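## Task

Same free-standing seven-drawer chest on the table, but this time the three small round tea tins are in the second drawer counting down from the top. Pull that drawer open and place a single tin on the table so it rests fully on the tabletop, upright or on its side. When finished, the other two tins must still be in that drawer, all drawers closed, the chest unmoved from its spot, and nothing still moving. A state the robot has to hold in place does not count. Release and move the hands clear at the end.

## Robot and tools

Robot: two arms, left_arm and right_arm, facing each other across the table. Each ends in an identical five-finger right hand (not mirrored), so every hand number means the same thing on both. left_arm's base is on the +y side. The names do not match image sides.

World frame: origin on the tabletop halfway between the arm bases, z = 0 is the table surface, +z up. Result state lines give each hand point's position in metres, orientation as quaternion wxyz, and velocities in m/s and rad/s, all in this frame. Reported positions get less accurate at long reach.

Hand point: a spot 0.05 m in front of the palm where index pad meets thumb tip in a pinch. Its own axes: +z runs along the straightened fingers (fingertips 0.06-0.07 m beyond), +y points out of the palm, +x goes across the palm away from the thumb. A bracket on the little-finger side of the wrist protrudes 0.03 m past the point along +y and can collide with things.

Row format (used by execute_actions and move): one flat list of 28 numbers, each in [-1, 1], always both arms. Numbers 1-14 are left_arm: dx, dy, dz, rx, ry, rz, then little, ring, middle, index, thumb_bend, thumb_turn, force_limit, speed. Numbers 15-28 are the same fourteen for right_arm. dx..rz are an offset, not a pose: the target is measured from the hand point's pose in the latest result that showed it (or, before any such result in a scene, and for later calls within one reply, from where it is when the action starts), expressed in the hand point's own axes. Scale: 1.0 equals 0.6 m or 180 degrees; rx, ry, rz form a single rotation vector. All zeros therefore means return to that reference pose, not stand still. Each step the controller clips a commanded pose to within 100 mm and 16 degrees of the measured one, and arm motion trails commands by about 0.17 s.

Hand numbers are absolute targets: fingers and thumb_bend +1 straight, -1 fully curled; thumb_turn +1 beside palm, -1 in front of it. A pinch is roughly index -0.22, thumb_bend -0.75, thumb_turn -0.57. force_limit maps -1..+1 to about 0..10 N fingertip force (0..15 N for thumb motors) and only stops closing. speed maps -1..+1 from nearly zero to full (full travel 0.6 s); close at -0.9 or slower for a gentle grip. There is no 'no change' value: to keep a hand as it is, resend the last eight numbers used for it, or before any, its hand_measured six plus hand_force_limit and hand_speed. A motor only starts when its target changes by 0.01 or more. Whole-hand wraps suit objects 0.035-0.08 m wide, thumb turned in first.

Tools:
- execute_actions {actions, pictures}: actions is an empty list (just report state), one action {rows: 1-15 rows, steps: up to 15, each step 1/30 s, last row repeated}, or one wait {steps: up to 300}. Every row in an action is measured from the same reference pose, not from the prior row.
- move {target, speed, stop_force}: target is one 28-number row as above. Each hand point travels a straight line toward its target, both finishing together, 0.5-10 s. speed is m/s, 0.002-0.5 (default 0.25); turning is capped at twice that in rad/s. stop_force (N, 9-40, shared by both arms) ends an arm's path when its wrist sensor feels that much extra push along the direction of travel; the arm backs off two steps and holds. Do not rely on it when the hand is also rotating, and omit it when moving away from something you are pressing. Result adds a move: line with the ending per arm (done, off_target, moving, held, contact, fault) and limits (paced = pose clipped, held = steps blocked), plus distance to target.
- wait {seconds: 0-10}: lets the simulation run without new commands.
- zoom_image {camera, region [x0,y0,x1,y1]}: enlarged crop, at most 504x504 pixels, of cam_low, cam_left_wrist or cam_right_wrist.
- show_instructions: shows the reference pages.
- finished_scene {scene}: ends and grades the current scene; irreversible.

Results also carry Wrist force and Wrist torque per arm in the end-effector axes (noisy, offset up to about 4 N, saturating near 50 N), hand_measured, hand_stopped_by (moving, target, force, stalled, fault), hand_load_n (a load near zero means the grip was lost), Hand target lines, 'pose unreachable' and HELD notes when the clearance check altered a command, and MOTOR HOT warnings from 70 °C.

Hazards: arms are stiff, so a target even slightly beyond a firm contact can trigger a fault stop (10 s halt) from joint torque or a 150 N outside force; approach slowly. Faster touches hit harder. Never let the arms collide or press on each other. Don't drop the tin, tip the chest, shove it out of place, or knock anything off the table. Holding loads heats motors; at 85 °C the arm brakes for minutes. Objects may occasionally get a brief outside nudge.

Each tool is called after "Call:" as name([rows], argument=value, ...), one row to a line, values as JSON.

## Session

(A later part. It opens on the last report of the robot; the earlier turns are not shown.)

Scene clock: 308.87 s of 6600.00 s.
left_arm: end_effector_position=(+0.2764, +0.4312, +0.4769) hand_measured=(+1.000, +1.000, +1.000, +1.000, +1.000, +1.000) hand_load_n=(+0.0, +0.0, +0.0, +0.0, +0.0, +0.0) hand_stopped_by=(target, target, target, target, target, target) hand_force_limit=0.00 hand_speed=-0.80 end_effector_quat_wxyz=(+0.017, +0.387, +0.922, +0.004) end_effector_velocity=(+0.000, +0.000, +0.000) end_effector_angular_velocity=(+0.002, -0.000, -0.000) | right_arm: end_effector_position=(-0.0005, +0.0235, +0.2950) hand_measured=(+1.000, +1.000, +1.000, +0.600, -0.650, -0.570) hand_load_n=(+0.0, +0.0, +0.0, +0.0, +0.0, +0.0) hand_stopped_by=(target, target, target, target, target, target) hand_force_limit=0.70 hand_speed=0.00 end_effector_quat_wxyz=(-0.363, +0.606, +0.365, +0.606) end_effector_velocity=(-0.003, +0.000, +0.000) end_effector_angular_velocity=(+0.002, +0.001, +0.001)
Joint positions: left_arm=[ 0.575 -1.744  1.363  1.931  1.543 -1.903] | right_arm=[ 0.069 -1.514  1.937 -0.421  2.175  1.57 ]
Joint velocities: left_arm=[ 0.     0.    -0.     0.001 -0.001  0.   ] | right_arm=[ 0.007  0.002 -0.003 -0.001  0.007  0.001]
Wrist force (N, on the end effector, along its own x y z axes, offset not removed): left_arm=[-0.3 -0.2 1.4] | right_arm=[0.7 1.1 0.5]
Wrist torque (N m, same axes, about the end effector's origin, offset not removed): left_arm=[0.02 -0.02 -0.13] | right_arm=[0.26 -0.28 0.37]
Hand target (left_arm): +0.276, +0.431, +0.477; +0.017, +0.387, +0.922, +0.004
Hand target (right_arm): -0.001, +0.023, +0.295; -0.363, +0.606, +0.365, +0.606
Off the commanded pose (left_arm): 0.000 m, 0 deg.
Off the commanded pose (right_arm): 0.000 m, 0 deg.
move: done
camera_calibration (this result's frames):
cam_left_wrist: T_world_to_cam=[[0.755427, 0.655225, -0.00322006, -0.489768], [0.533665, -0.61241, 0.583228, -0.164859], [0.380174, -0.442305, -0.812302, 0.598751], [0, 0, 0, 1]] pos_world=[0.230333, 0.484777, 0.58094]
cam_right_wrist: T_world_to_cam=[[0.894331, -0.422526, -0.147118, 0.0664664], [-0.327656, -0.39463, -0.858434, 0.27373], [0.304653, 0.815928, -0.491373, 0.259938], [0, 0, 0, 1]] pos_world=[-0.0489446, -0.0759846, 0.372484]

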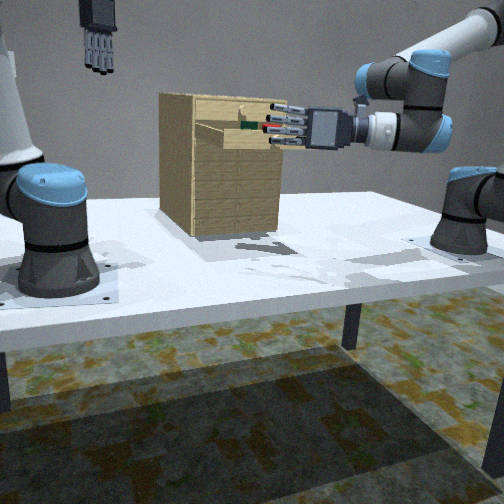

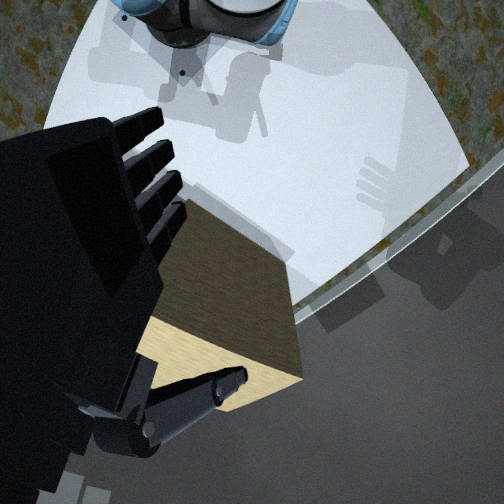

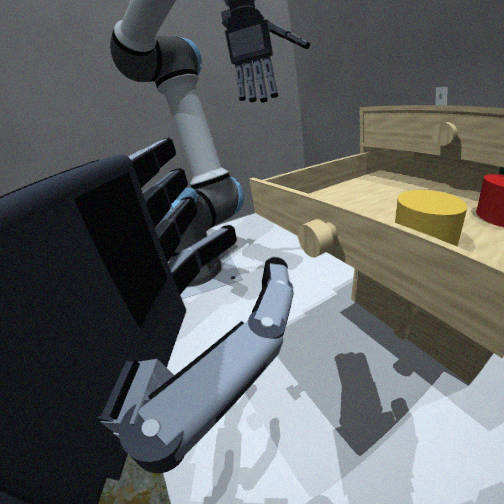

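Call:
move(target=[0,0,0,0,0,0, 1,1,1,1,1,1,0,-0.8, 0.225,0.0783,-0.0029,0.0028,-0.2518,0.4324, 1,1,1,0.6,-0.65,-0.57,0.7,0], speed=0.35)

Scene clock: 333.43 s of 6600.00 s.
left_arm: end_effector_position=(+0.2764, +0.4312, +0.4769) hand_measured=(+1.000, +1.000, +1.000, +1.000, +1.000, +1.000) hand_load_n=(+0.0, +0.0, +0.0, +0.0, +0.0, +0.0) hand_stopped_by=(target, target, target, target, target, target) hand_force_limit=0.00 hand_speed=-0.80 end_effector_quat_wxyz=(+0.017, +0.387, +0.922, +0.004) end_effector_velocity=(-0.000, +0.000, +0.000) end_effector_angular_velocity=(-0.002, +0.000, -0.000) | right_arm: end_effector_position=(+0.0402, -0.0002, +0.4299) hand_measured=(+1.000, +1.000, +1.000, +0.600, -0.650, -0.570) hand_load_n=(+0.0, +0.0, +0.0, +0.0, +0.0, +0.0) hand_stopped_by=(target, target, target, target, target, target) hand_force_limit=0.70 hand_speed=0.00 end_effector_quat_wxyz=(-0.500, +0.866, +0.020, -0.011) end_effector_velocity=(-0.000, -0.000, +0.001) end_effector_angular_velocity=(-0.002, +0.014, +0.003)
Joint positions: left_arm=[ 0.575 -1.744  1.363  1.931  1.543 -1.903] | right_arm=[-0.641 -1.551  1.292  0.883  1.029  2.786]
Joint velocities: left_arm=[-0.    -0.002  0.     0.     0.001 -0.   ] | right_arm=[-0.007  0.003 -0.003  0.007 -0.014  0.003]
Wrist force (N, on the end effector, along its own x y z axes, offset not removed): left_arm=[1.0 0.4 -0.2] | right_arm=[-0.2 -1.4 -0.9]
Wrist torque (N m, same axes, about the end effector's origin, offset not removed): left_arm=[0.20 -0.19 -0.05] | right_arm=[0.00 0.06 0.11]
Hand target (left_arm): +0.276, +0.431, +0.477; +0.017, +0.387, +0.922, +0.004
Hand target (right_arm): +0.040, -0.000, +0.430; -0.500, +0.866, +0.020, -0.011
Off the commanded pose (left_arm): 0.000 m, 0 deg.
Off the commanded pose (right_arm): 0.001 m, 0 deg.
After step 90, 18.77 s passed at rest.
move: done
camera_calibration (this result's frames):
cam_left_wrist: T_world_to_cam=[[0.755427, 0.655225, -0.0032202, -0.489767], [0.533665, -0.612411, 0.583228, -0.164859], [0.380174, -0.442305, -0.812302, 0.598751], [0, 0, 0, 1]] pos_world=[0.230333, 0.484777, 0.58094]
cam_right_wrist: T_world_to_cam=[[-0.127756, -0.459848, -0.878759, 0.395509], [-0.841436, -0.418784, 0.341476, -0.101684], [-0.525037, 0.783045, -0.33343, 0.298629], [0, 0, 0, 1]] pos_world=[0.12176, -0.0945495, 0.481852]

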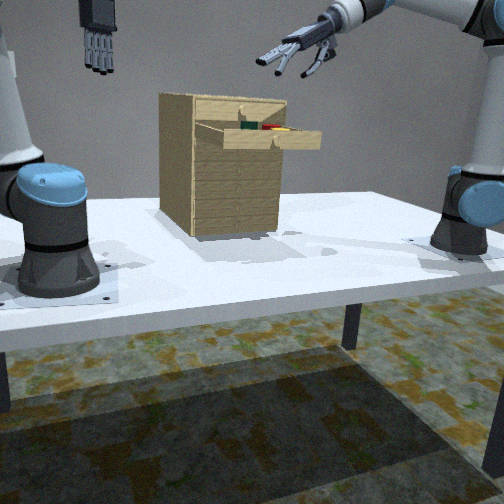

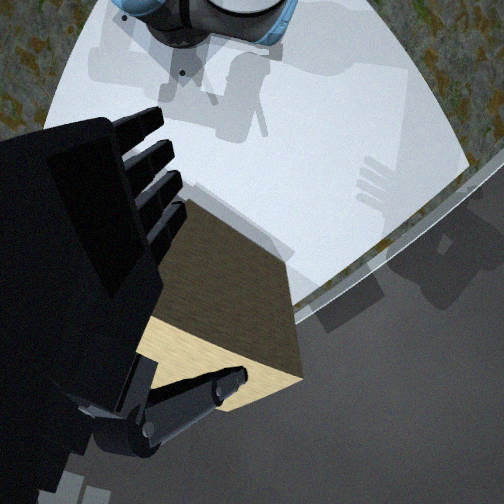

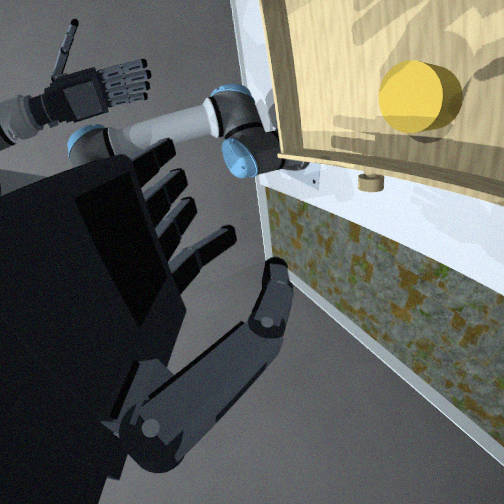

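Call:
zoom_image(camera="cam_right_wrist", region=[260, 0, 504, 220])

Region (260, 0, 504, 220) of cam_right_wrist's 504x504 image, scaled by 2.066, with more detail than that image has; it fills the top 454 rows of this view, and the rest is white.

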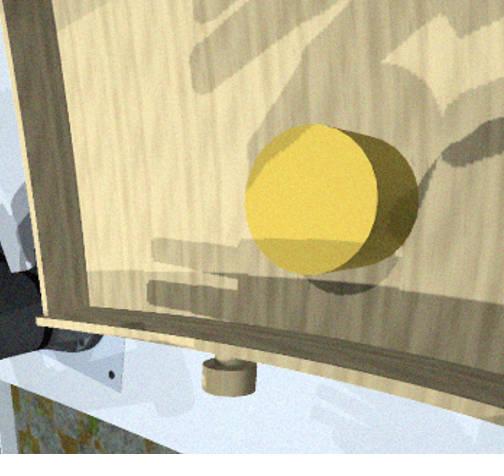

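Call:
move(target=[0,0,0,0,0,0, 1,1,1,1,1,1,0,-0.8, 0.1268,0.0745,0.0377,0,0,0, 1,1,0.45,0.45,0.65,-1,0,0.2], speed=0.2)

Scene clock: 381.17 s of 6600.00 s.
left_arm: end_effector_position=(+0.2764, +0.4312, +0.4769) hand_measured=(+1.000, +1.000, +1.000, +1.000, +1.000, +1.000) hand_load_n=(+0.0, +0.0, +0.0, +0.0, +0.0, +0.0) hand_stopped_by=(target, target, target, target, target, target) hand_force_limit=0.00 hand_speed=-0.80 end_effector_quat_wxyz=(+0.017, +0.387, +0.922, +0.004) end_effector_velocity=(+0.000, +0.000, +0.000) end_effector_angular_velocity=(-0.003, -0.001, +0.000) | right_arm: end_effector_position=(+0.1164, +0.0004, +0.3799) hand_measured=(+1.000, +1.000, +0.450, +0.450, +0.650, -1.000) hand_load_n=(+0.0, +0.0, +0.0, +0.0, +0.0, +0.0) hand_stopped_by=(target, target, target, target, target, target) hand_force_limit=0.00 hand_speed=0.20 end_effector_quat_wxyz=(-0.500, +0.866, +0.020, -0.011) end_effector_velocity=(+0.001, +0.000, -0.000) end_effector_angular_velocity=(+0.000, +0.000, -0.001)
Joint positions: left_arm=[ 0.575 -1.744  1.363  1.931  1.543 -1.903] | right_arm=[-0.813 -1.502  1.381  0.817  0.893  2.657]
Joint velocities: left_arm=[ 0.    -0.001 -0.001 -0.001 -0.     0.   ] | right_arm=[-0.001  0.001 -0.    -0.    -0.     0.   ]
Wrist force (N, on the end effector, along its own x y z axes, offset not removed): left_arm=[0.1 -1.3 0.4] | right_arm=[-0.7 2.6 -0.2]
Wrist torque (N m, same axes, about the end effector's origin, offset not removed): left_arm=[-0.11 -0.05 -0.11] | right_arm=[0.25 0.43 0.39]
Hand target (left_arm): +0.276, +0.431, +0.477; +0.017, +0.387, +0.922, +0.004
Hand target (right_arm): +0.116, +0.000, +0.380; -0.500, +0.866, +0.020, -0.011
Off the commanded pose (left_arm): 0.000 m, 0 deg.
Off the commanded pose (right_arm): 0.000 m, 0 deg.
After step 90, 43.43 s passed at rest.
move: done
camera_calibration (this result's frames):
cam_left_wrist: T_world_to_cam=[[0.755427, 0.655225, -0.00322009, -0.489767], [0.533665, -0.612411, 0.583228, -0.164859], [0.380174, -0.442305, -0.812302, 0.598751], [0, 0, 0, 1]] pos_world=[0.230333, 0.484777, 0.58094]
cam_right_wrist: T_world_to_cam=[[-0.12771, -0.459793, -0.878795, 0.361609], [-0.841478, -0.418769, 0.341391, -0.020209], [-0.524981, 0.783085, -0.333425, 0.321472], [0, 0, 0, 1]] pos_world=[0.197942, -0.0939377, 0.431866]

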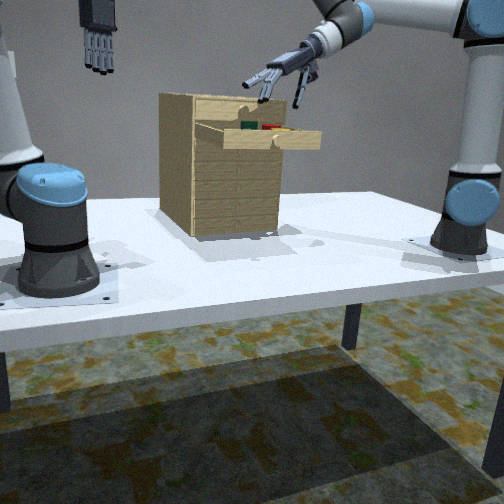

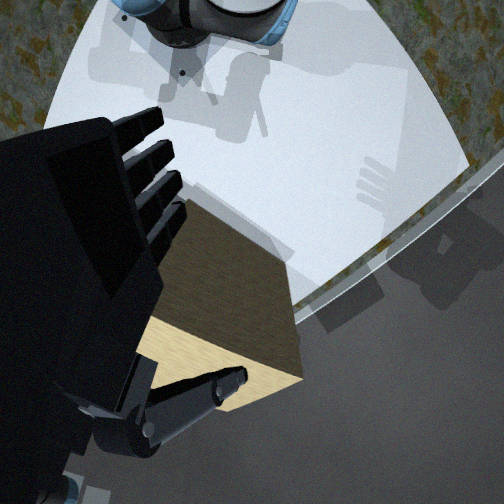

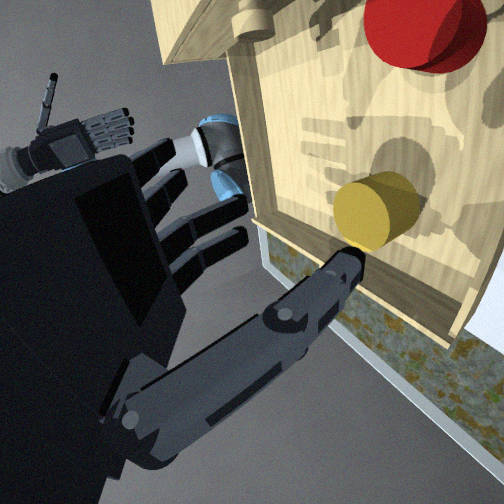

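Call:
zoom_image(camera="cam_right_wrist", region=[300, 150, 450, 300])

Region (300, 150, 450, 300) of cam_right_wrist's 504x504 image, scaled by 3.360, with more detail than that image has.

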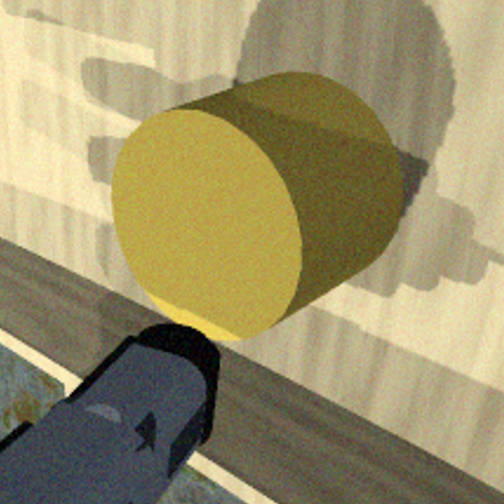

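Call:
move(target=[0,0,0,0,0,0, 1,1,1,1,1,1,0,-0.8, 0,0.0955,0.0513,0,0,0, 1,1,0.45,0.45,0.65,-1,0,0.2], speed=0.07)

Scene clock: 399.90 s of 6600.00 s.
left_arm: end_effector_position=(+0.2764, +0.4312, +0.4769) hand_measured=(+1.000, +1.000, +1.000, +1.000, +1.000, +1.000) hand_load_n=(+0.0, +0.0, +0.0, +0.0, +0.0, +0.0) hand_stopped_by=(target, target, target, target, target, target) hand_force_limit=0.00 hand_speed=-0.80 end_effector_quat_wxyz=(+0.017, +0.387, +0.922, +0.004) end_effector_velocity=(-0.000, -0.001, -0.000) end_effector_angular_velocity=(+0.001, +0.002, -0.001) | right_arm: end_effector_position=(+0.1165, -0.0015, +0.3152) hand_measured=(+1.000, +1.000, +0.450, +0.450, +0.650, -1.000) hand_load_n=(+0.0, +0.0, +0.0, +0.0, +0.0, +0.0) hand_stopped_by=(target, target, target, target, target, target) hand_force_limit=0.00 hand_speed=0.20 end_effector_quat_wxyz=(-0.500, +0.866, +0.020, -0.011) end_effector_velocity=(+0.001, +0.000, -0.002) end_effector_angular_velocity=(+0.002, +0.001, -0.003)
Joint positions: left_arm=[ 0.575 -1.744  1.363  1.931  1.543 -1.903] | right_arm=[-0.817 -1.511  1.557  0.653  0.889  2.653]
Joint velocities: left_arm=[-0.     0.001 -0.001  0.001  0.002  0.   ] | right_arm=[-0.003  0.     0.005 -0.007 -0.     0.002]
Wrist force (N, on the end effector, along its own x y z axes, offset not removed): left_arm=[-1.9 -1.0 1.4] | right_arm=[4.7 2.9 0.5]
Wrist torque (N m, same axes, about the end effector's origin, offset not removed): left_arm=[-0.13 0.09 -0.14] | right_arm=[0.48 -0.76 0.61]
Hand target (left_arm): +0.276, +0.431, +0.477; +0.017, +0.387, +0.922, +0.004
Hand target (right_arm): +0.117, -0.002, +0.315; -0.500, +0.866, +0.020, -0.011
Off the commanded pose (left_arm): 0.000 m, 0 deg.
Off the commanded pose (right_arm): 0.000 m, 0 deg.
After step 90, 14.40 s passed at rest.
move: done
camera_calibration (this result's frames):
cam_left_wrist: T_world_to_cam=[[0.755427, 0.655225, -0.00322028, -0.489767], [0.533665, -0.61241, 0.583228, -0.164859], [0.380174, -0.442305, -0.812302, 0.598751], [0, 0, 0, 1]] pos_world=[0.230333, 0.484777, 0.58094]
cam_right_wrist: T_world_to_cam=[[-0.127561, -0.459853, -0.878785, 0.303795], [-0.841478, -0.418832, 0.341312, 0.00125106], [-0.525017, 0.783017, -0.33353, 0.301532], [0, 0, 0, 1]] pos_world=[0.198114, -0.0958796, 0.367114]

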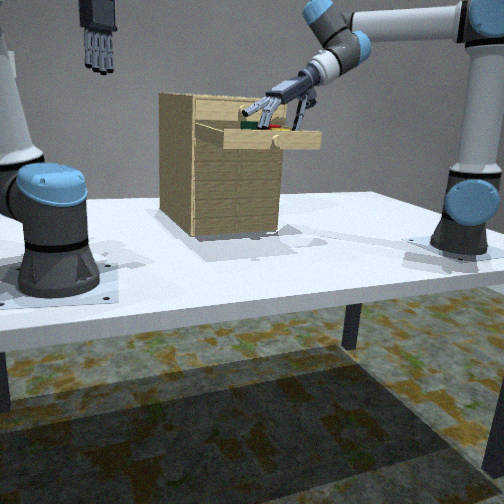

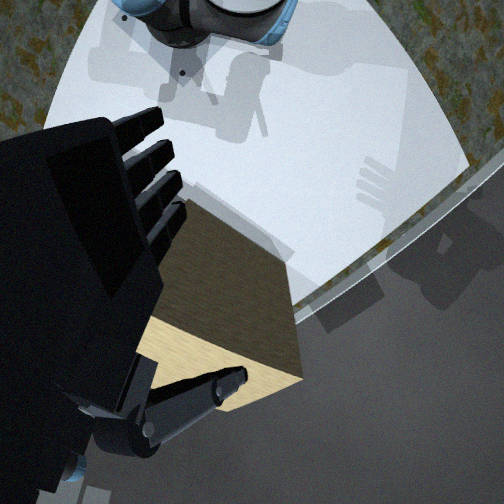

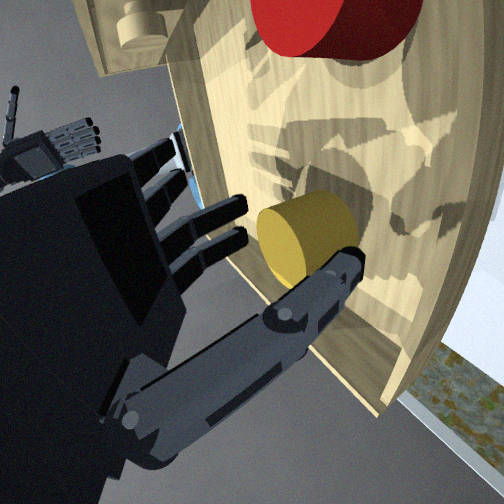

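Call:
execute_actions([
  {"rows": [[0,0,0,0,0,0, 1,1,1,1,1,1,0,-0.8, 0,0,0,0,0,0, 1,1,-0.2,-0.2,0.65,-1,0,-0.6]], "steps": 15},
], pictures=false)

Call:
wait(seconds=1.5)

Scene clock: 406.70 s of 6600.00 s.
left_arm: end_effector_position=(+0.2764, +0.4312, +0.4769) hand_measured=(+1.000, +1.000, +1.000, +1.000, +1.000, +1.000) hand_load_n=(+0.0, +0.0, +0.0, +0.0, +0.0, +0.0) hand_stopped_by=(target, target, target, target, target, target) hand_force_limit=0.00 hand_speed=-0.80 end_effector_quat_wxyz=(+0.017, +0.387, +0.922, +0.004) end_effector_velocity=(-0.000, +0.000, +0.000) end_effector_angular_velocity=(-0.003, -0.000, -0.000) | right_arm: end_effector_position=(+0.1165, -0.0016, +0.3152) hand_measured=(+1.000, +1.000, +0.186, +0.186, +0.650, -1.000) hand_load_n=(+0.0, +0.0, +0.0, +0.5, +0.0, +0.0) hand_stopped_by=(target, target, moving, moving, target, target) hand_force_limit=0.00 hand_speed=-0.60 end_effector_quat_wxyz=(-0.500, +0.866, +0.020, -0.011) end_effector_velocity=(-0.000, +0.000, +0.000) end_effector_angular_velocity=(+0.000, +0.000, +0.001)
Joint positions: left_arm=[ 0.575 -1.744  1.363  1.931  1.543 -1.903] | right_arm=[-0.817 -1.511  1.558  0.653  0.889  2.653]
Joint velocities: left_arm=[ 0.    -0.002 -0.    -0.001  0.001  0.   ] | right_arm=[ 0.001  0.    -0.     0.    -0.001 -0.   ]
Wrist force (N, on the end effector, along its own x y z axes, offset not removed): left_arm=[-0.4 -0.6 1.0] | right_arm=[1.8 -0.7 2.2]
Wrist torque (N m, same axes, about the end effector's origin, offset not removed): left_arm=[0.00 -0.09 -0.12] | right_arm=[-0.18 -0.33 0.40]
Hand target (left_arm): +0.276, +0.431, +0.477; +0.017, +0.387, +0.922, +0.004
Hand target (right_arm): +0.117, -0.002, +0.315; -0.500, +0.866, +0.020, -0.011
Off the commanded pose (left_arm): 0.000 m, 0 deg.
Off the commanded pose (right_arm): 0.000 m, 0 deg.
Steps of this call (steps 1 to 90: nothing new was sent; then 3.30 s passed at rest; steps 91 to 105: all 15 steps of this action). Readings (end_effector_position | what the end effector reports):
91: left_arm (+0.2764, +0.4312, +0.4769) | right_arm (+0.1165, -0.0015, +0.3149) | left_arm hand_measured=(+1.000, +1.000, +1.000, +1.000, +1.000, +1.000) hand_load_n=(+0.0, +0.0, +0.0, +0.0, +0.0, +0.0) hand_stopped_by=(target, target, target, target, target, target) hand_force_limit=0.00 hand_speed=-0.80 | right_arm hand_measured=(+1.000, +1.000, +0.450, +0.450, +0.650, -1.000) hand_load_n=(+0.0, +0.0, +0.0, +0.0, +0.0, +0.0) hand_stopped_by=(target, target, moving, moving, target, target) hand_force_limit=0.00 hand_speed=-0.60
92: left_arm (+0.2764, +0.4312, +0.4769) | right_arm (+0.1165, -0.0015, +0.3149) | left_arm hand_measured=(+1.000, +1.000, +1.000, +1.000, +1.000, +1.000) hand_load_n=(+0.0, +0.0, +0.0, +0.0, +0.0, +0.0) hand_stopped_by=(target, target, target, target, target, target) hand_force_limit=0.00 hand_speed=-0.80 | right_arm hand_measured=(+1.000, +1.000, +0.450, +0.450, +0.650, -1.000) hand_load_n=(+0.0, +0.0, +0.0, +0.0, +0.0, +0.0) hand_stopped_by=(target, target, moving, moving, target, target) hand_force_limit=0.00 hand_speed=-0.60
94: left_arm (+0.2764, +0.4312, +0.4769) | right_arm (+0.1165, -0.0015, +0.3150) | left_arm hand_measured=(+1.000, +1.000, +1.000, +1.000, +1.000, +1.000) hand_load_n=(+0.0, +0.0, +0.0, +0.0, +0.0, +0.0) hand_stopped_by=(target, target, target, target, target, target) hand_force_limit=0.00 hand_speed=-0.80 | right_arm hand_measured=(+1.000, +1.000, +0.430, +0.430, +0.650, -1.000) hand_load_n=(+0.0, +0.0, +0.0, +0.0, +0.0, +0.0) hand_stopped_by=(target, target, moving, moving, target, target) hand_force_limit=0.00 hand_speed=-0.60
98: left_arm (+0.2764, +0.4312, +0.4769) | right_arm (+0.1165, -0.0016, +0.3151) | left_arm hand_measured=(+1.000, +1.000, +1.000, +1.000, +1.000, +1.000) hand_load_n=(+0.0, +0.0, +0.0, +0.0, +0.0, +0.0) hand_stopped_by=(target, target, target, target, target, target) hand_force_limit=0.00 hand_speed=-0.80 | right_arm hand_measured=(+1.000, +1.000, +0.340, +0.340, +0.650, -1.000) hand_load_n=(+0.0, +0.0, +0.0, +0.0, +0.0, +0.0) hand_stopped_by=(target, target, moving, moving, target, target) hand_force_limit=0.00 hand_speed=-0.60
105: the state above

Scene clock: 408.20 s of 6600.00 s.
left_arm: end_effector_position=(+0.2764, +0.4312, +0.4769) hand_measured=(+1.000, +1.000, +1.000, +1.000, +1.000, +1.000) hand_load_n=(+0.0, +0.0, +0.0, +0.0, +0.0, +0.0) hand_stopped_by=(target, target, target, target, target, target) hand_force_limit=0.00 hand_speed=-0.80 end_effector_quat_wxyz=(+0.017, +0.387, +0.922, +0.004) end_effector_velocity=(-0.000, +0.000, +0.000) end_effector_angular_velocity=(+0.001, +0.000, -0.000) | right_arm: end_effector_position=(+0.1165, -0.0015, +0.3152) hand_measured=(+1.000, +1.000, -0.034, -0.034, +0.656, -1.000) hand_load_n=(+0.0, +0.0, +8.0, +7.5, +13.0, +1.0) hand_stopped_by=(target, target, force, force, target, target) hand_force_limit=0.00 hand_speed=-0.60 end_effector_quat_wxyz=(-0.500, +0.866, +0.020, -0.011) end_effector_velocity=(+0.000, -0.000, +0.000) end_effector_angular_velocity=(-0.000, -0.001, +0.000)
Joint positions: left_arm=[ 0.575 -1.744  1.363  1.931  1.543 -1.903] | right_arm=[-0.817 -1.511  1.557  0.653  0.889  2.653]
Joint velocities: left_arm=[-0.     0.    -0.001  0.002 -0.     0.   ] | right_arm=[-0.    -0.    -0.     0.001  0.    -0.001]
Wrist force (N, on the end effector, along its own x y z axes, offset not removed): left_arm=[0.5 -0.5 0.1] | right_arm=[-0.3 -3.3 -5.0]
Wrist torque (N m, same axes, about the end effector's origin, offset not removed): left_arm=[-0.04 -0.10 -0.08] | right_arm=[0.43 0.05 0.24]
Hand target (left_arm): +0.276, +0.431, +0.477; +0.017, +0.387, +0.922, +0.004
Hand target (right_arm): +0.117, -0.002, +0.315; -0.500, +0.866, +0.020, -0.011
Off the commanded pose (left_arm): 0.000 m, 0 deg.
Off the commanded pose (right_arm): 0.000 m, 0 deg.
Steps of this call (steps 1 to 45: nothing new was sent). Readings (end_effector_position | what the end effector reports):
1: left_arm (+0.2764, +0.4312, +0.4769) | right_arm (+0.1165, -0.0016, +0.3152) | left_arm hand_measured=(+1.000, +1.000, +1.000, +1.000, +1.000, +1.000) hand_load_n=(+0.0, +0.0, +0.0, +0.0, +0.0, +0.0) hand_stopped_by=(target, target, target, target, target, target) hand_force_limit=0.00 hand_speed=-0.80 | right_arm hand_measured=(+1.000, +1.000, +0.164, +0.164, +0.650, -1.000) hand_load_n=(+0.0, +0.0, +0.0, +0.5, +0.0, +0.0) hand_stopped_by=(target, target, moving, moving, target, target) hand_force_limit=0.00 hand_speed=-0.60
2: left_arm (+0.2764, +0.4312, +0.4769) | right_arm (+0.1165, -0.0016, +0.3152) | left_arm hand_measured=(+1.000, +1.000, +1.000, +1.000, +1.000, +1.000) hand_load_n=(+0.0, +0.0, +0.0, +0.0, +0.0, +0.0) hand_stopped_by=(target, target, target, target, target, target) hand_force_limit=0.00 hand_speed=-0.80 | right_arm hand_measured=(+1.000, +1.000, +0.140, +0.142, +0.650, -1.000) hand_load_n=(+0.0, +0.0, +0.0, +0.0, +0.0, +0.0) hand_stopped_by=(target, target, moving, moving, target, target) hand_force_limit=0.00 hand_speed=-0.60
4: left_arm (+0.2764, +0.4312, +0.4769) | right_arm (+0.1165, -0.0016, +0.3152) | left_arm hand_measured=(+1.000, +1.000, +1.000, +1.000, +1.000, +1.000) hand_load_n=(+0.0, +0.0, +0.0, +0.0, +0.0, +0.0) hand_stopped_by=(target, target, target, target, target, target) hand_force_limit=0.00 hand_speed=-0.80 | right_arm hand_measured=(+1.000, +1.000, +0.096, +0.096, +0.650, -1.000) hand_load_n=(+0.0, +0.0, +0.0, +0.0, +0.0, +0.0) hand_stopped_by=(target, target, moving, moving, target, target) hand_force_limit=0.00 hand_speed=-0.60
8: left_arm (+0.2764, +0.4312, +0.4769) | right_arm (+0.1165, -0.0015, +0.3152) | left_arm hand_measured=(+1.000, +1.000, +1.000, +1.000, +1.000, +1.000) hand_load_n=(+0.0, +0.0, +0.0, +0.0, +0.0, +0.0) hand_stopped_by=(target, target, target, target, target, target) hand_force_limit=0.00 hand_speed=-0.80 | right_arm hand_measured=(+1.000, +1.000, +0.008, +0.008, +0.652, -1.000) hand_load_n=(+0.0, +0.0, +1.5, +1.5, +3.0, +0.5) hand_stopped_by=(target, target, moving, moving, target, target) hand_force_limit=0.00 hand_speed=-0.60
45: the state above
camera_calibration (this result's frames):
cam_left_wrist: T_world_to_cam=[[0.755427, 0.655225, -0.00322025, -0.489767], [0.533665, -0.61241, 0.583228, -0.164859], [0.380174, -0.442305, -0.812302, 0.598751], [0, 0, 0, 1]] pos_world=[0.230333, 0.484777, 0.58094]
cam_right_wrist: T_world_to_cam=[[-0.127523, -0.45979, -0.878824, 0.303844], [-0.841494, -0.418855, 0.341246, 0.00127831], [-0.525001, 0.783041, -0.333497, 0.301533], [0, 0, 0, 1]] pos_world=[0.198128, -0.0958734, 0.367149]

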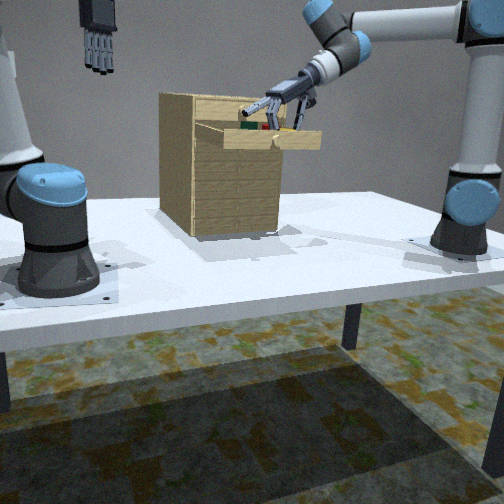

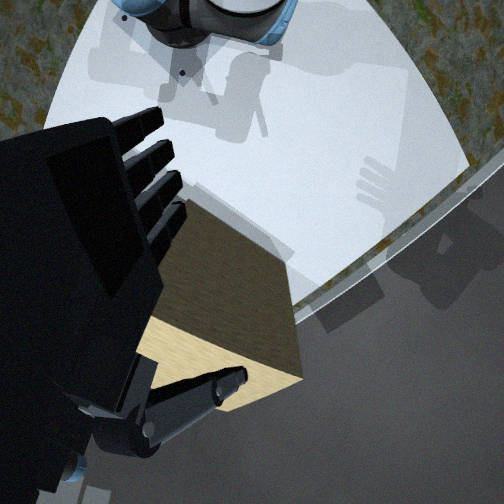

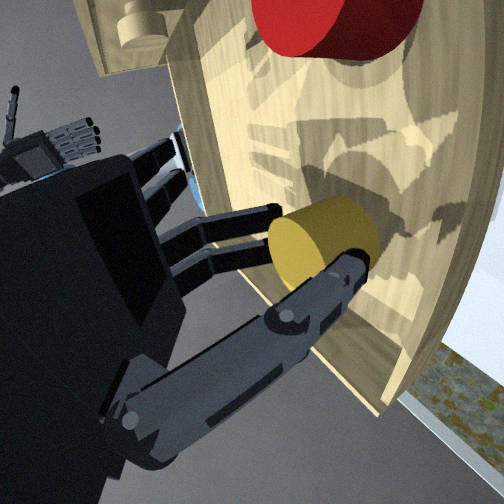

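Call:
move(target=[0,0,0,0,0,0, 1,1,1,1,1,1,0,-0.8, 0,-0.1227,-0.071,0,0,0, 1,1,-0.2,-0.2,0.65,-1,0,-0.6], speed=0.08)

Scene clock: 414.13 s of 6600.00 s.
left_arm: end_effector_position=(+0.2764, +0.4312, +0.4769) hand_measured=(+1.000, +1.000, +1.000, +1.000, +1.000, +1.000) hand_load_n=(+0.0, +0.0, +0.0, +0.0, +0.0, +0.0) hand_stopped_by=(target, target, target, target, target, target) hand_force_limit=0.00 hand_speed=-0.80 end_effector_quat_wxyz=(+0.017, +0.387, +0.922, +0.004) end_effector_velocity=(+0.000, +0.000, +0.000) end_effector_angular_velocity=(+0.000, -0.002, +0.000) | right_arm: end_effector_position=(+0.1165, -0.0017, +0.4001) hand_measured=(+1.000, +1.000, -0.034, -0.034, +0.658, -1.000) hand_load_n=(+0.0, +0.0, +7.0, +6.5, +14.0, +1.0) hand_stopped_by=(target, target, force, force, target, target) hand_force_limit=0.00 hand_speed=-0.60 end_effector_quat_wxyz=(-0.500, +0.866, +0.020, -0.011) end_effector_velocity=(+0.000, +0.001, +0.003) end_effector_angular_velocity=(+0.001, -0.004, +0.002)
Joint positions: left_arm=[ 0.575 -1.744  1.363  1.931  1.543 -1.903] | right_arm=[-0.818 -1.499  1.327  0.871  0.889  2.653]
Joint velocities: left_arm=[ 0.     0.    -0.001 -0.    -0.002 -0.   ] | right_arm=[ 0.001  0.002 -0.01   0.006  0.001 -0.003]
Wrist force (N, on the end effector, along its own x y z axes, offset not removed): left_arm=[0.6 0.3 0.4] | right_arm=[3.2 2.1 2.4]
Wrist torque (N m, same axes, about the end effector's origin, offset not removed): left_arm=[0.20 -0.13 0.02] | right_arm=[0.05 -0.64 0.43]
Hand target (left_arm): +0.276, +0.431, +0.477; +0.017, +0.387, +0.922, +0.004
Hand target (right_arm): +0.116, -0.002, +0.400; -0.500, +0.866, +0.020, -0.011
Off the commanded pose (left_arm): 0.000 m, 0 deg.
Off the commanded pose (right_arm): 0.000 m, 0 deg.
After step 90, 1.43 s passed at rest.
move: done
camera_calibration (this result's frames):
cam_left_wrist: T_world_to_cam=[[0.755427, 0.655225, -0.00322027, -0.489767], [0.533665, -0.612411, 0.583228, -0.164859], [0.380173, -0.442305, -0.812302, 0.598751], [0, 0, 0, 1]] pos_world=[0.230333, 0.484777, 0.58094]
cam_right_wrist: T_world_to_cam=[[-0.127616, -0.459649, -0.878884, 0.378377], [-0.841473, -0.418887, 0.341258, -0.0278255], [-0.525012, 0.783107, -0.333325, 0.329838], [0, 0, 0, 1]] pos_world=[0.198041, -0.0960331, 0.451989]

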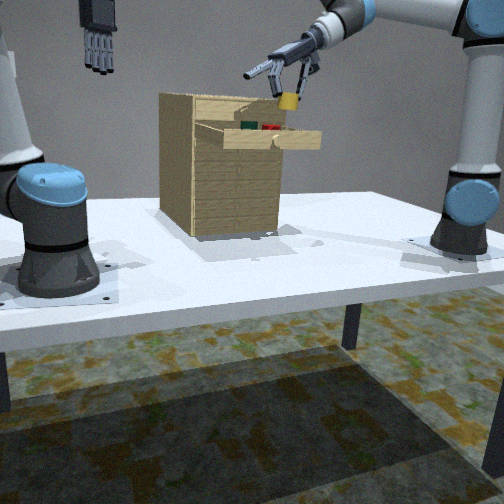

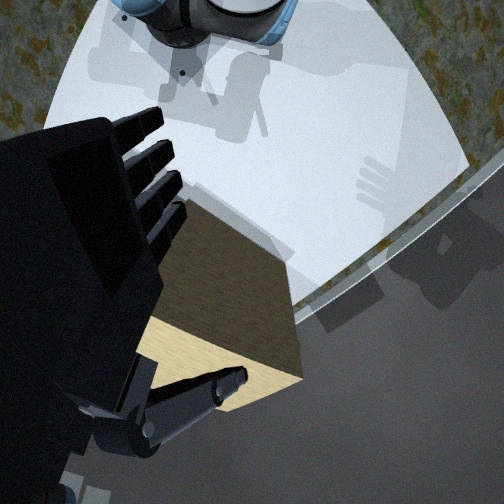

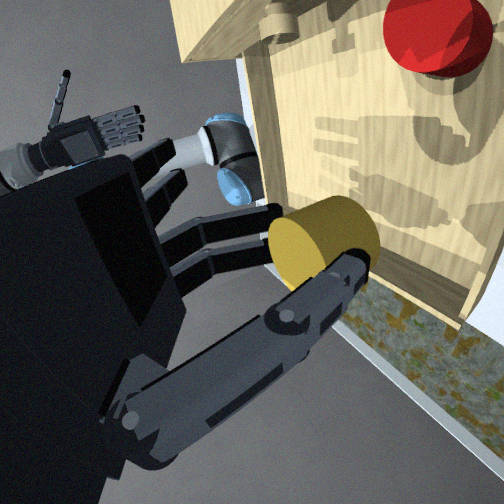

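Call:
move(target=[0,0,0,0,0,0, 1,1,1,1,1,1,0,-0.8, -0.336,-0.001,0.0012,0,0,0, 1,1,-0.2,-0.2,0.65,-1,0,-0.6], speed=0.2)

Call:
move(target=[0,0,0,0,0,0, 1,1,1,1,1,1,0,-0.8, 0,0.5054,0.2921,0,0,0, 1,1,-0.2,-0.2,0.65,-1,0,-0.6], speed=0.2)

Scene clock: 446.47 s of 6600.00 s.
left_arm: end_effector_position=(+0.2764, +0.4312, +0.4769) hand_measured=(+1.000, +1.000, +1.000, +1.000, +1.000, +1.000) hand_load_n=(+0.0, +0.0, +0.0, +0.0, +0.0, +0.0) hand_stopped_by=(target, target, target, target, target, target) hand_force_limit=0.00 hand_speed=-0.80 end_effector_quat_wxyz=(+0.017, +0.387, +0.922, +0.004) end_effector_velocity=(-0.000, +0.000, +0.000) end_effector_angular_velocity=(+0.002, +0.001, -0.000) | right_arm: end_effector_position=(-0.0848, -0.0097, +0.4002) hand_measured=(+1.000, +1.000, -0.034, -0.034, +0.658, -1.000) hand_load_n=(+0.0, +0.0, +7.0, +6.5, +14.0, +1.0) hand_stopped_by=(target, target, force, force, target, target) hand_force_limit=0.00 hand_speed=-0.60 end_effector_quat_wxyz=(-0.500, +0.866, +0.020, -0.011) end_effector_velocity=(-0.002, +0.000, -0.001) end_effector_angular_velocity=(-0.002, -0.000, -0.002)
Joint positions: left_arm=[ 0.575 -1.744  1.363  1.931  1.543 -1.903] | right_arm=[-0.297 -1.615  1.42   0.737  1.317  2.99 ]
Joint velocities: left_arm=[-0.     0.    -0.     0.002  0.     0.   ] | right_arm=[ 0.009  0.002 -0.001 -0.001  0.01   0.005]
Wrist force (N, on the end effector, along its own x y z axes, offset not removed): left_arm=[0.3 -0.1 1.4] | right_arm=[-0.4 3.2 0.3]
Wrist torque (N m, same axes, about the end effector's origin, offset not removed): left_arm=[0.04 -0.13 -0.13] | right_arm=[0.43 0.12 0.33]
Hand target (left_arm): +0.276, +0.431, +0.477; +0.017, +0.387, +0.922, +0.004
Hand target (right_arm): -0.085, -0.010, +0.400; -0.500, +0.866, +0.020, -0.011
Off the commanded pose (left_arm): 0.000 m, 0 deg.
Off the commanded pose (right_arm): 0.000 m, 0 deg.
After step 90, 27.77 s passed at rest.
move: done
camera_calibration (this result's frames):
cam_left_wrist: T_world_to_cam=[[0.755427, 0.655225, -0.00322014, -0.489767], [0.533665, -0.61241, 0.583228, -0.164859], [0.380174, -0.442305, -0.812302, 0.598751], [0, 0, 0, 1]] pos_world=[0.230333, 0.484777, 0.58094]
cam_right_wrist: T_world_to_cam=[[-0.127795, -0.459766, -0.878797, 0.349072], [-0.841258, -0.419059, 0.341577, -0.200685], [-0.525313, 0.782947, -0.333228, 0.230392], [0, 0, 0, 1]] pos_world=[-0.00318982, -0.103992, 0.452086]

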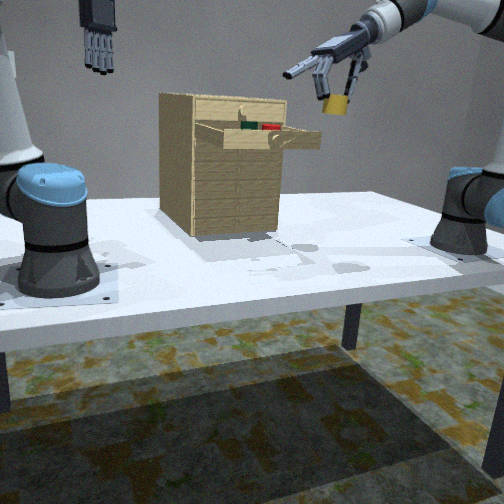

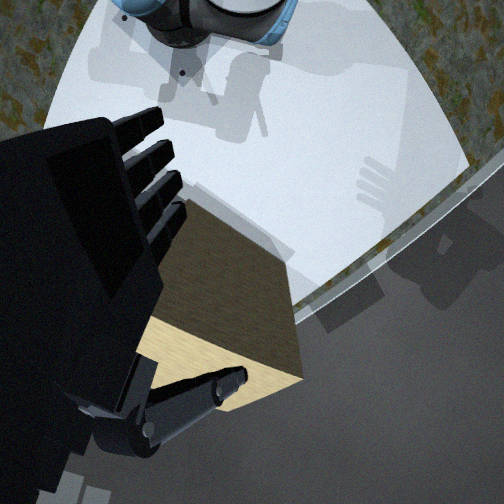

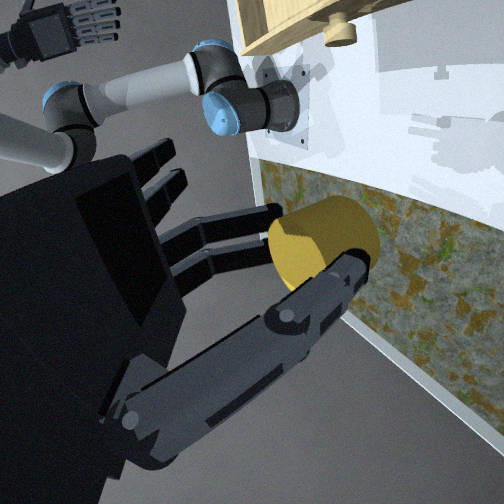

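Scene clock: 448.80 s of 6600.00 s.
left_arm: end_effector_position=(+0.2764, +0.4312, +0.4769) hand_measured=(+1.000, +1.000, +1.000, +1.000, +1.000, +1.000) hand_load_n=(+0.0, +0.0, +0.0, +0.0, +0.0, +0.0) hand_stopped_by=(target, target, target, target, target, target) hand_force_limit=0.00 hand_speed=-0.80 end_effector_quat_wxyz=(+0.017, +0.387, +0.922, +0.004) end_effector_velocity=(+0.000, -0.000, +0.000) end_effector_angular_velocity=(-0.000, -0.000, +0.000) | right_arm: end_effector_position=(-0.0847, -0.0091, +0.0500) hand_measured=(+1.000, +1.000, -0.034, -0.034, +0.658, -1.000) hand_load_n=(+0.0, +0.0, +7.0, +6.5, +14.0, +1.0) hand_stopped_by=(target, target, force, force, target, target) hand_force_limit=0.00 hand_speed=-0.60 end_effector_quat_wxyz=(-0.500, +0.866, +0.020, -0.011) end_effector_velocity=(-0.000, -0.001, -0.003) end_effector_angular_velocity=(-0.001, +0.000, -0.000)
Joint positions: left_arm=[ 0.575 -1.744  1.363  1.931  1.543 -1.903] | right_arm=[-0.297 -1.382  2.132 -0.207  1.317  2.99 ]
Joint velocities: left_arm=[-0.     0.    -0.001  0.    -0.    -0.   ] | right_arm=[ 0.001  0.004  0.004 -0.007  0.001  0.001]
Wrist force (N, on the end effector, along its own x y z axes, offset not removed): left_arm=[0.4 -0.6 -0.6] | right_arm=[0.6 0.6 -4.0]
Wrist torque (N m, same axes, about the end effector's origin, offset not removed): left_arm=[0.12 -0.10 -0.06] | right_arm=[0.28 0.09 0.20]
Hand target (left_arm): +0.276, +0.431, +0.477; +0.017, +0.387, +0.922, +0.004
Hand target (right_arm): -0.085, -0.009, +0.050; -0.500, +0.866, +0.020, -0.011
Off the commanded pose (left_arm): 0.000 m, 0 deg.
Off the commanded pose (right_arm): 0.000 m, 0 deg.
move: done
camera_calibration (this result's frames):
cam_left_wrist: T_world_to_cam=[[0.755427, 0.655225, -0.00322018, -0.489767], [0.533665, -0.612411, 0.583228, -0.164859], [0.380174, -0.442305, -0.812302, 0.598751], [0, 0, 0, 1]] pos_world=[0.230333, 0.484777, 0.58094]
cam_right_wrist: T_world_to_cam=[[-0.127791, -0.45984, -0.878759, 0.0415605], [-0.841258, -0.419032, 0.34161, -0.0807102], [-0.525314, 0.782918, -0.333295, 0.113366], [0, 0, 0, 1]] pos_world=[-0.00303423, -0.103465, 0.101877]

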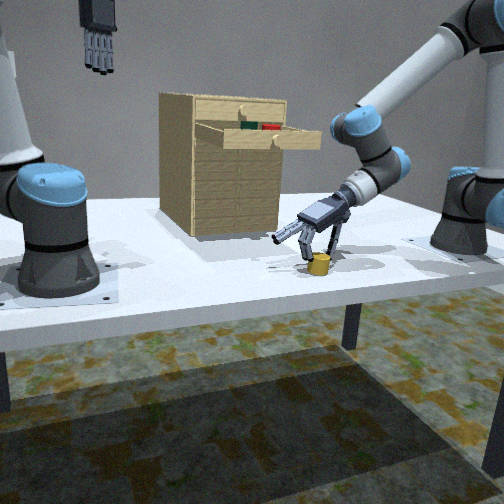

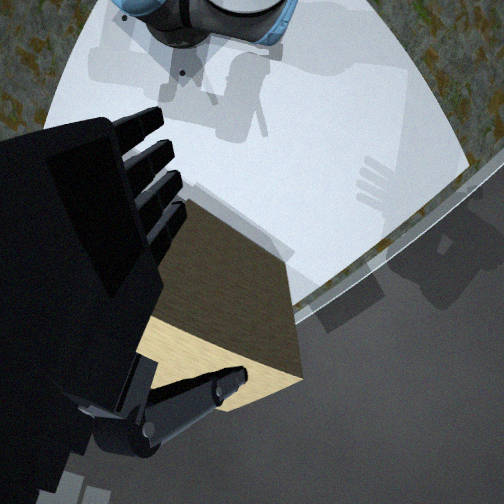

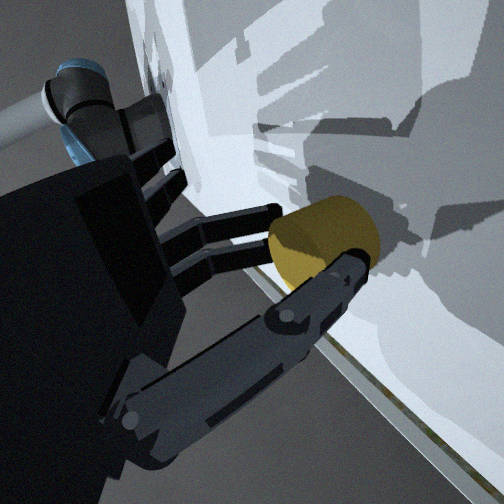

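Call:
move(target=[0,0,0,0,0,0, 1,1,1,1,1,1,0,-0.8, 0,0.0361,0.0209,0,0,0, 1,1,-0.2,-0.2,0.65,-1,0,-0.6], speed=0.008, stop_force=9)

Scene clock: 454.47 s of 6600.00 s.
left_arm: end_effector_position=(+0.2764, +0.4312, +0.4769) hand_measured=(+1.000, +1.000, +1.000, +1.000, +1.000, +1.000) hand_load_n=(+0.0, +0.0, +0.0, +0.0, +0.0, +0.0) hand_stopped_by=(target, target, target, target, target, target) hand_force_limit=0.00 hand_speed=-0.80 end_effector_quat_wxyz=(+0.017, +0.387, +0.922, +0.004) end_effector_velocity=(-0.000, +0.000, +0.000) end_effector_angular_velocity=(-0.003, -0.001, -0.000) | right_arm: end_effector_position=(-0.0847, -0.0092, +0.0454) hand_measured=(+1.000, +1.000, -0.034, -0.034, +0.658, -1.000) hand_load_n=(+0.0, +0.0, +8.5, +8.0, +13.0, +0.0) hand_stopped_by=(target, target, force, force, target, target) hand_force_limit=0.00 hand_speed=-0.60 end_effector_quat_wxyz=(-0.500, +0.866, +0.020, -0.011) end_effector_velocity=(-0.001, -0.001, +0.002) end_effector_angular_velocity=(-0.002, +0.000, +0.001)
Joint positions: left_arm=[ 0.575 -1.744  1.363  1.931  1.543 -1.903] | right_arm=[-0.297 -1.373  2.137 -0.221  1.317  2.99 ]
Joint velocities: left_arm=[-0.    -0.002 -0.    -0.001  0.001 -0.   ] | right_arm=[ 0.001 -0.005 -0.001  0.008  0.    -0.   ]
Wrist force (N, on the end effector, along its own x y z axes, offset not removed): left_arm=[0.2 1.1 1.2] | right_arm=[1.0 -4.5 -5.0]
Wrist torque (N m, same axes, about the end effector's origin, offset not removed): left_arm=[0.32 -0.04 -0.07] | right_arm=[0.40 0.31 0.10]
Hand target (left_arm): +0.276, +0.431, +0.477; +0.017, +0.387, +0.922, +0.004
Hand target (right_arm): -0.085, -0.009, +0.046; -0.500, +0.866, +0.020, -0.011
Off the commanded pose (left_arm): 0.000 m, 0 deg.
Off the commanded pose (right_arm): 0.020 m, 0 deg.
After step 90, 1.77 s passed at rest.
move: contact (right_arm)
camera_calibration (this result's frames):
cam_left_wrist: T_world_to_cam=[[0.755427, 0.655225, -0.00322023, -0.489767], [0.533665, -0.612411, 0.583228, -0.164859], [0.380173, -0.442305, -0.812302, 0.598751], [0, 0, 0, 1]] pos_world=[0.230333, 0.484777, 0.58094]
cam_right_wrist: T_world_to_cam=[[-0.127857, -0.460014, -0.878658, 0.03754], [-0.841233, -0.418963, 0.341756, -0.0792205], [-0.525337, 0.782852, -0.333411, 0.111882], [0, 0, 0, 1]] pos_world=[-0.00306751, -0.103508, 0.0973615]

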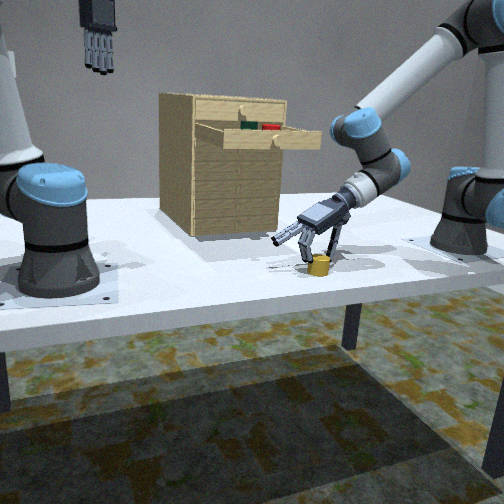

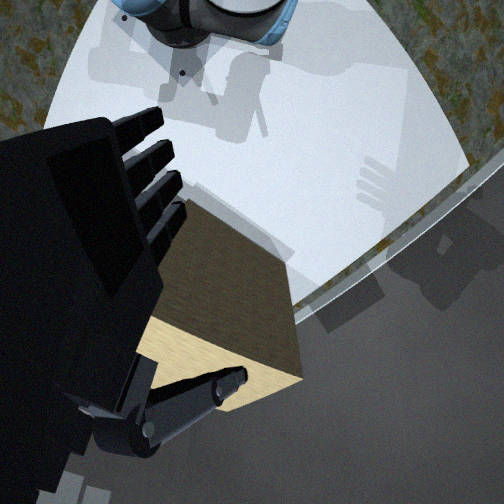

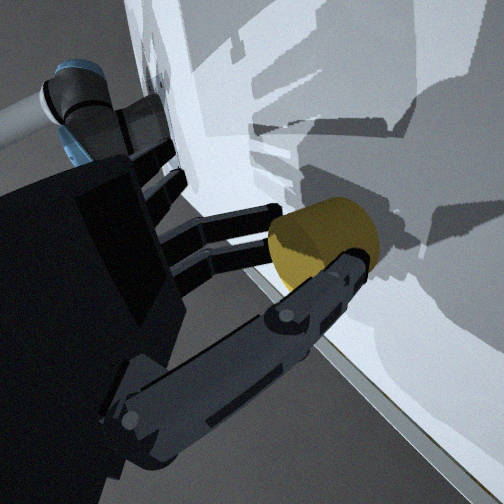

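Call:
zoom_image(camera="cam_low", region=[260, 200, 380, 300])

Region (260, 200, 380, 300) of cam_low's 504x504 image, scaled by 4.200, with more detail than that image has.

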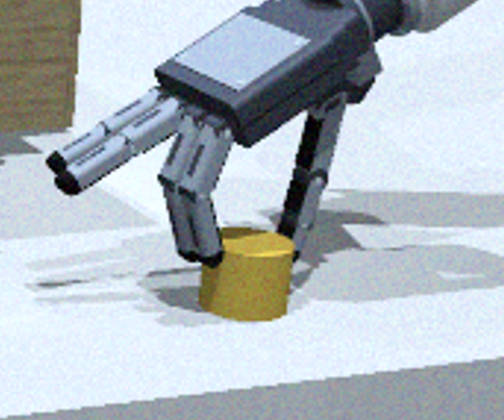

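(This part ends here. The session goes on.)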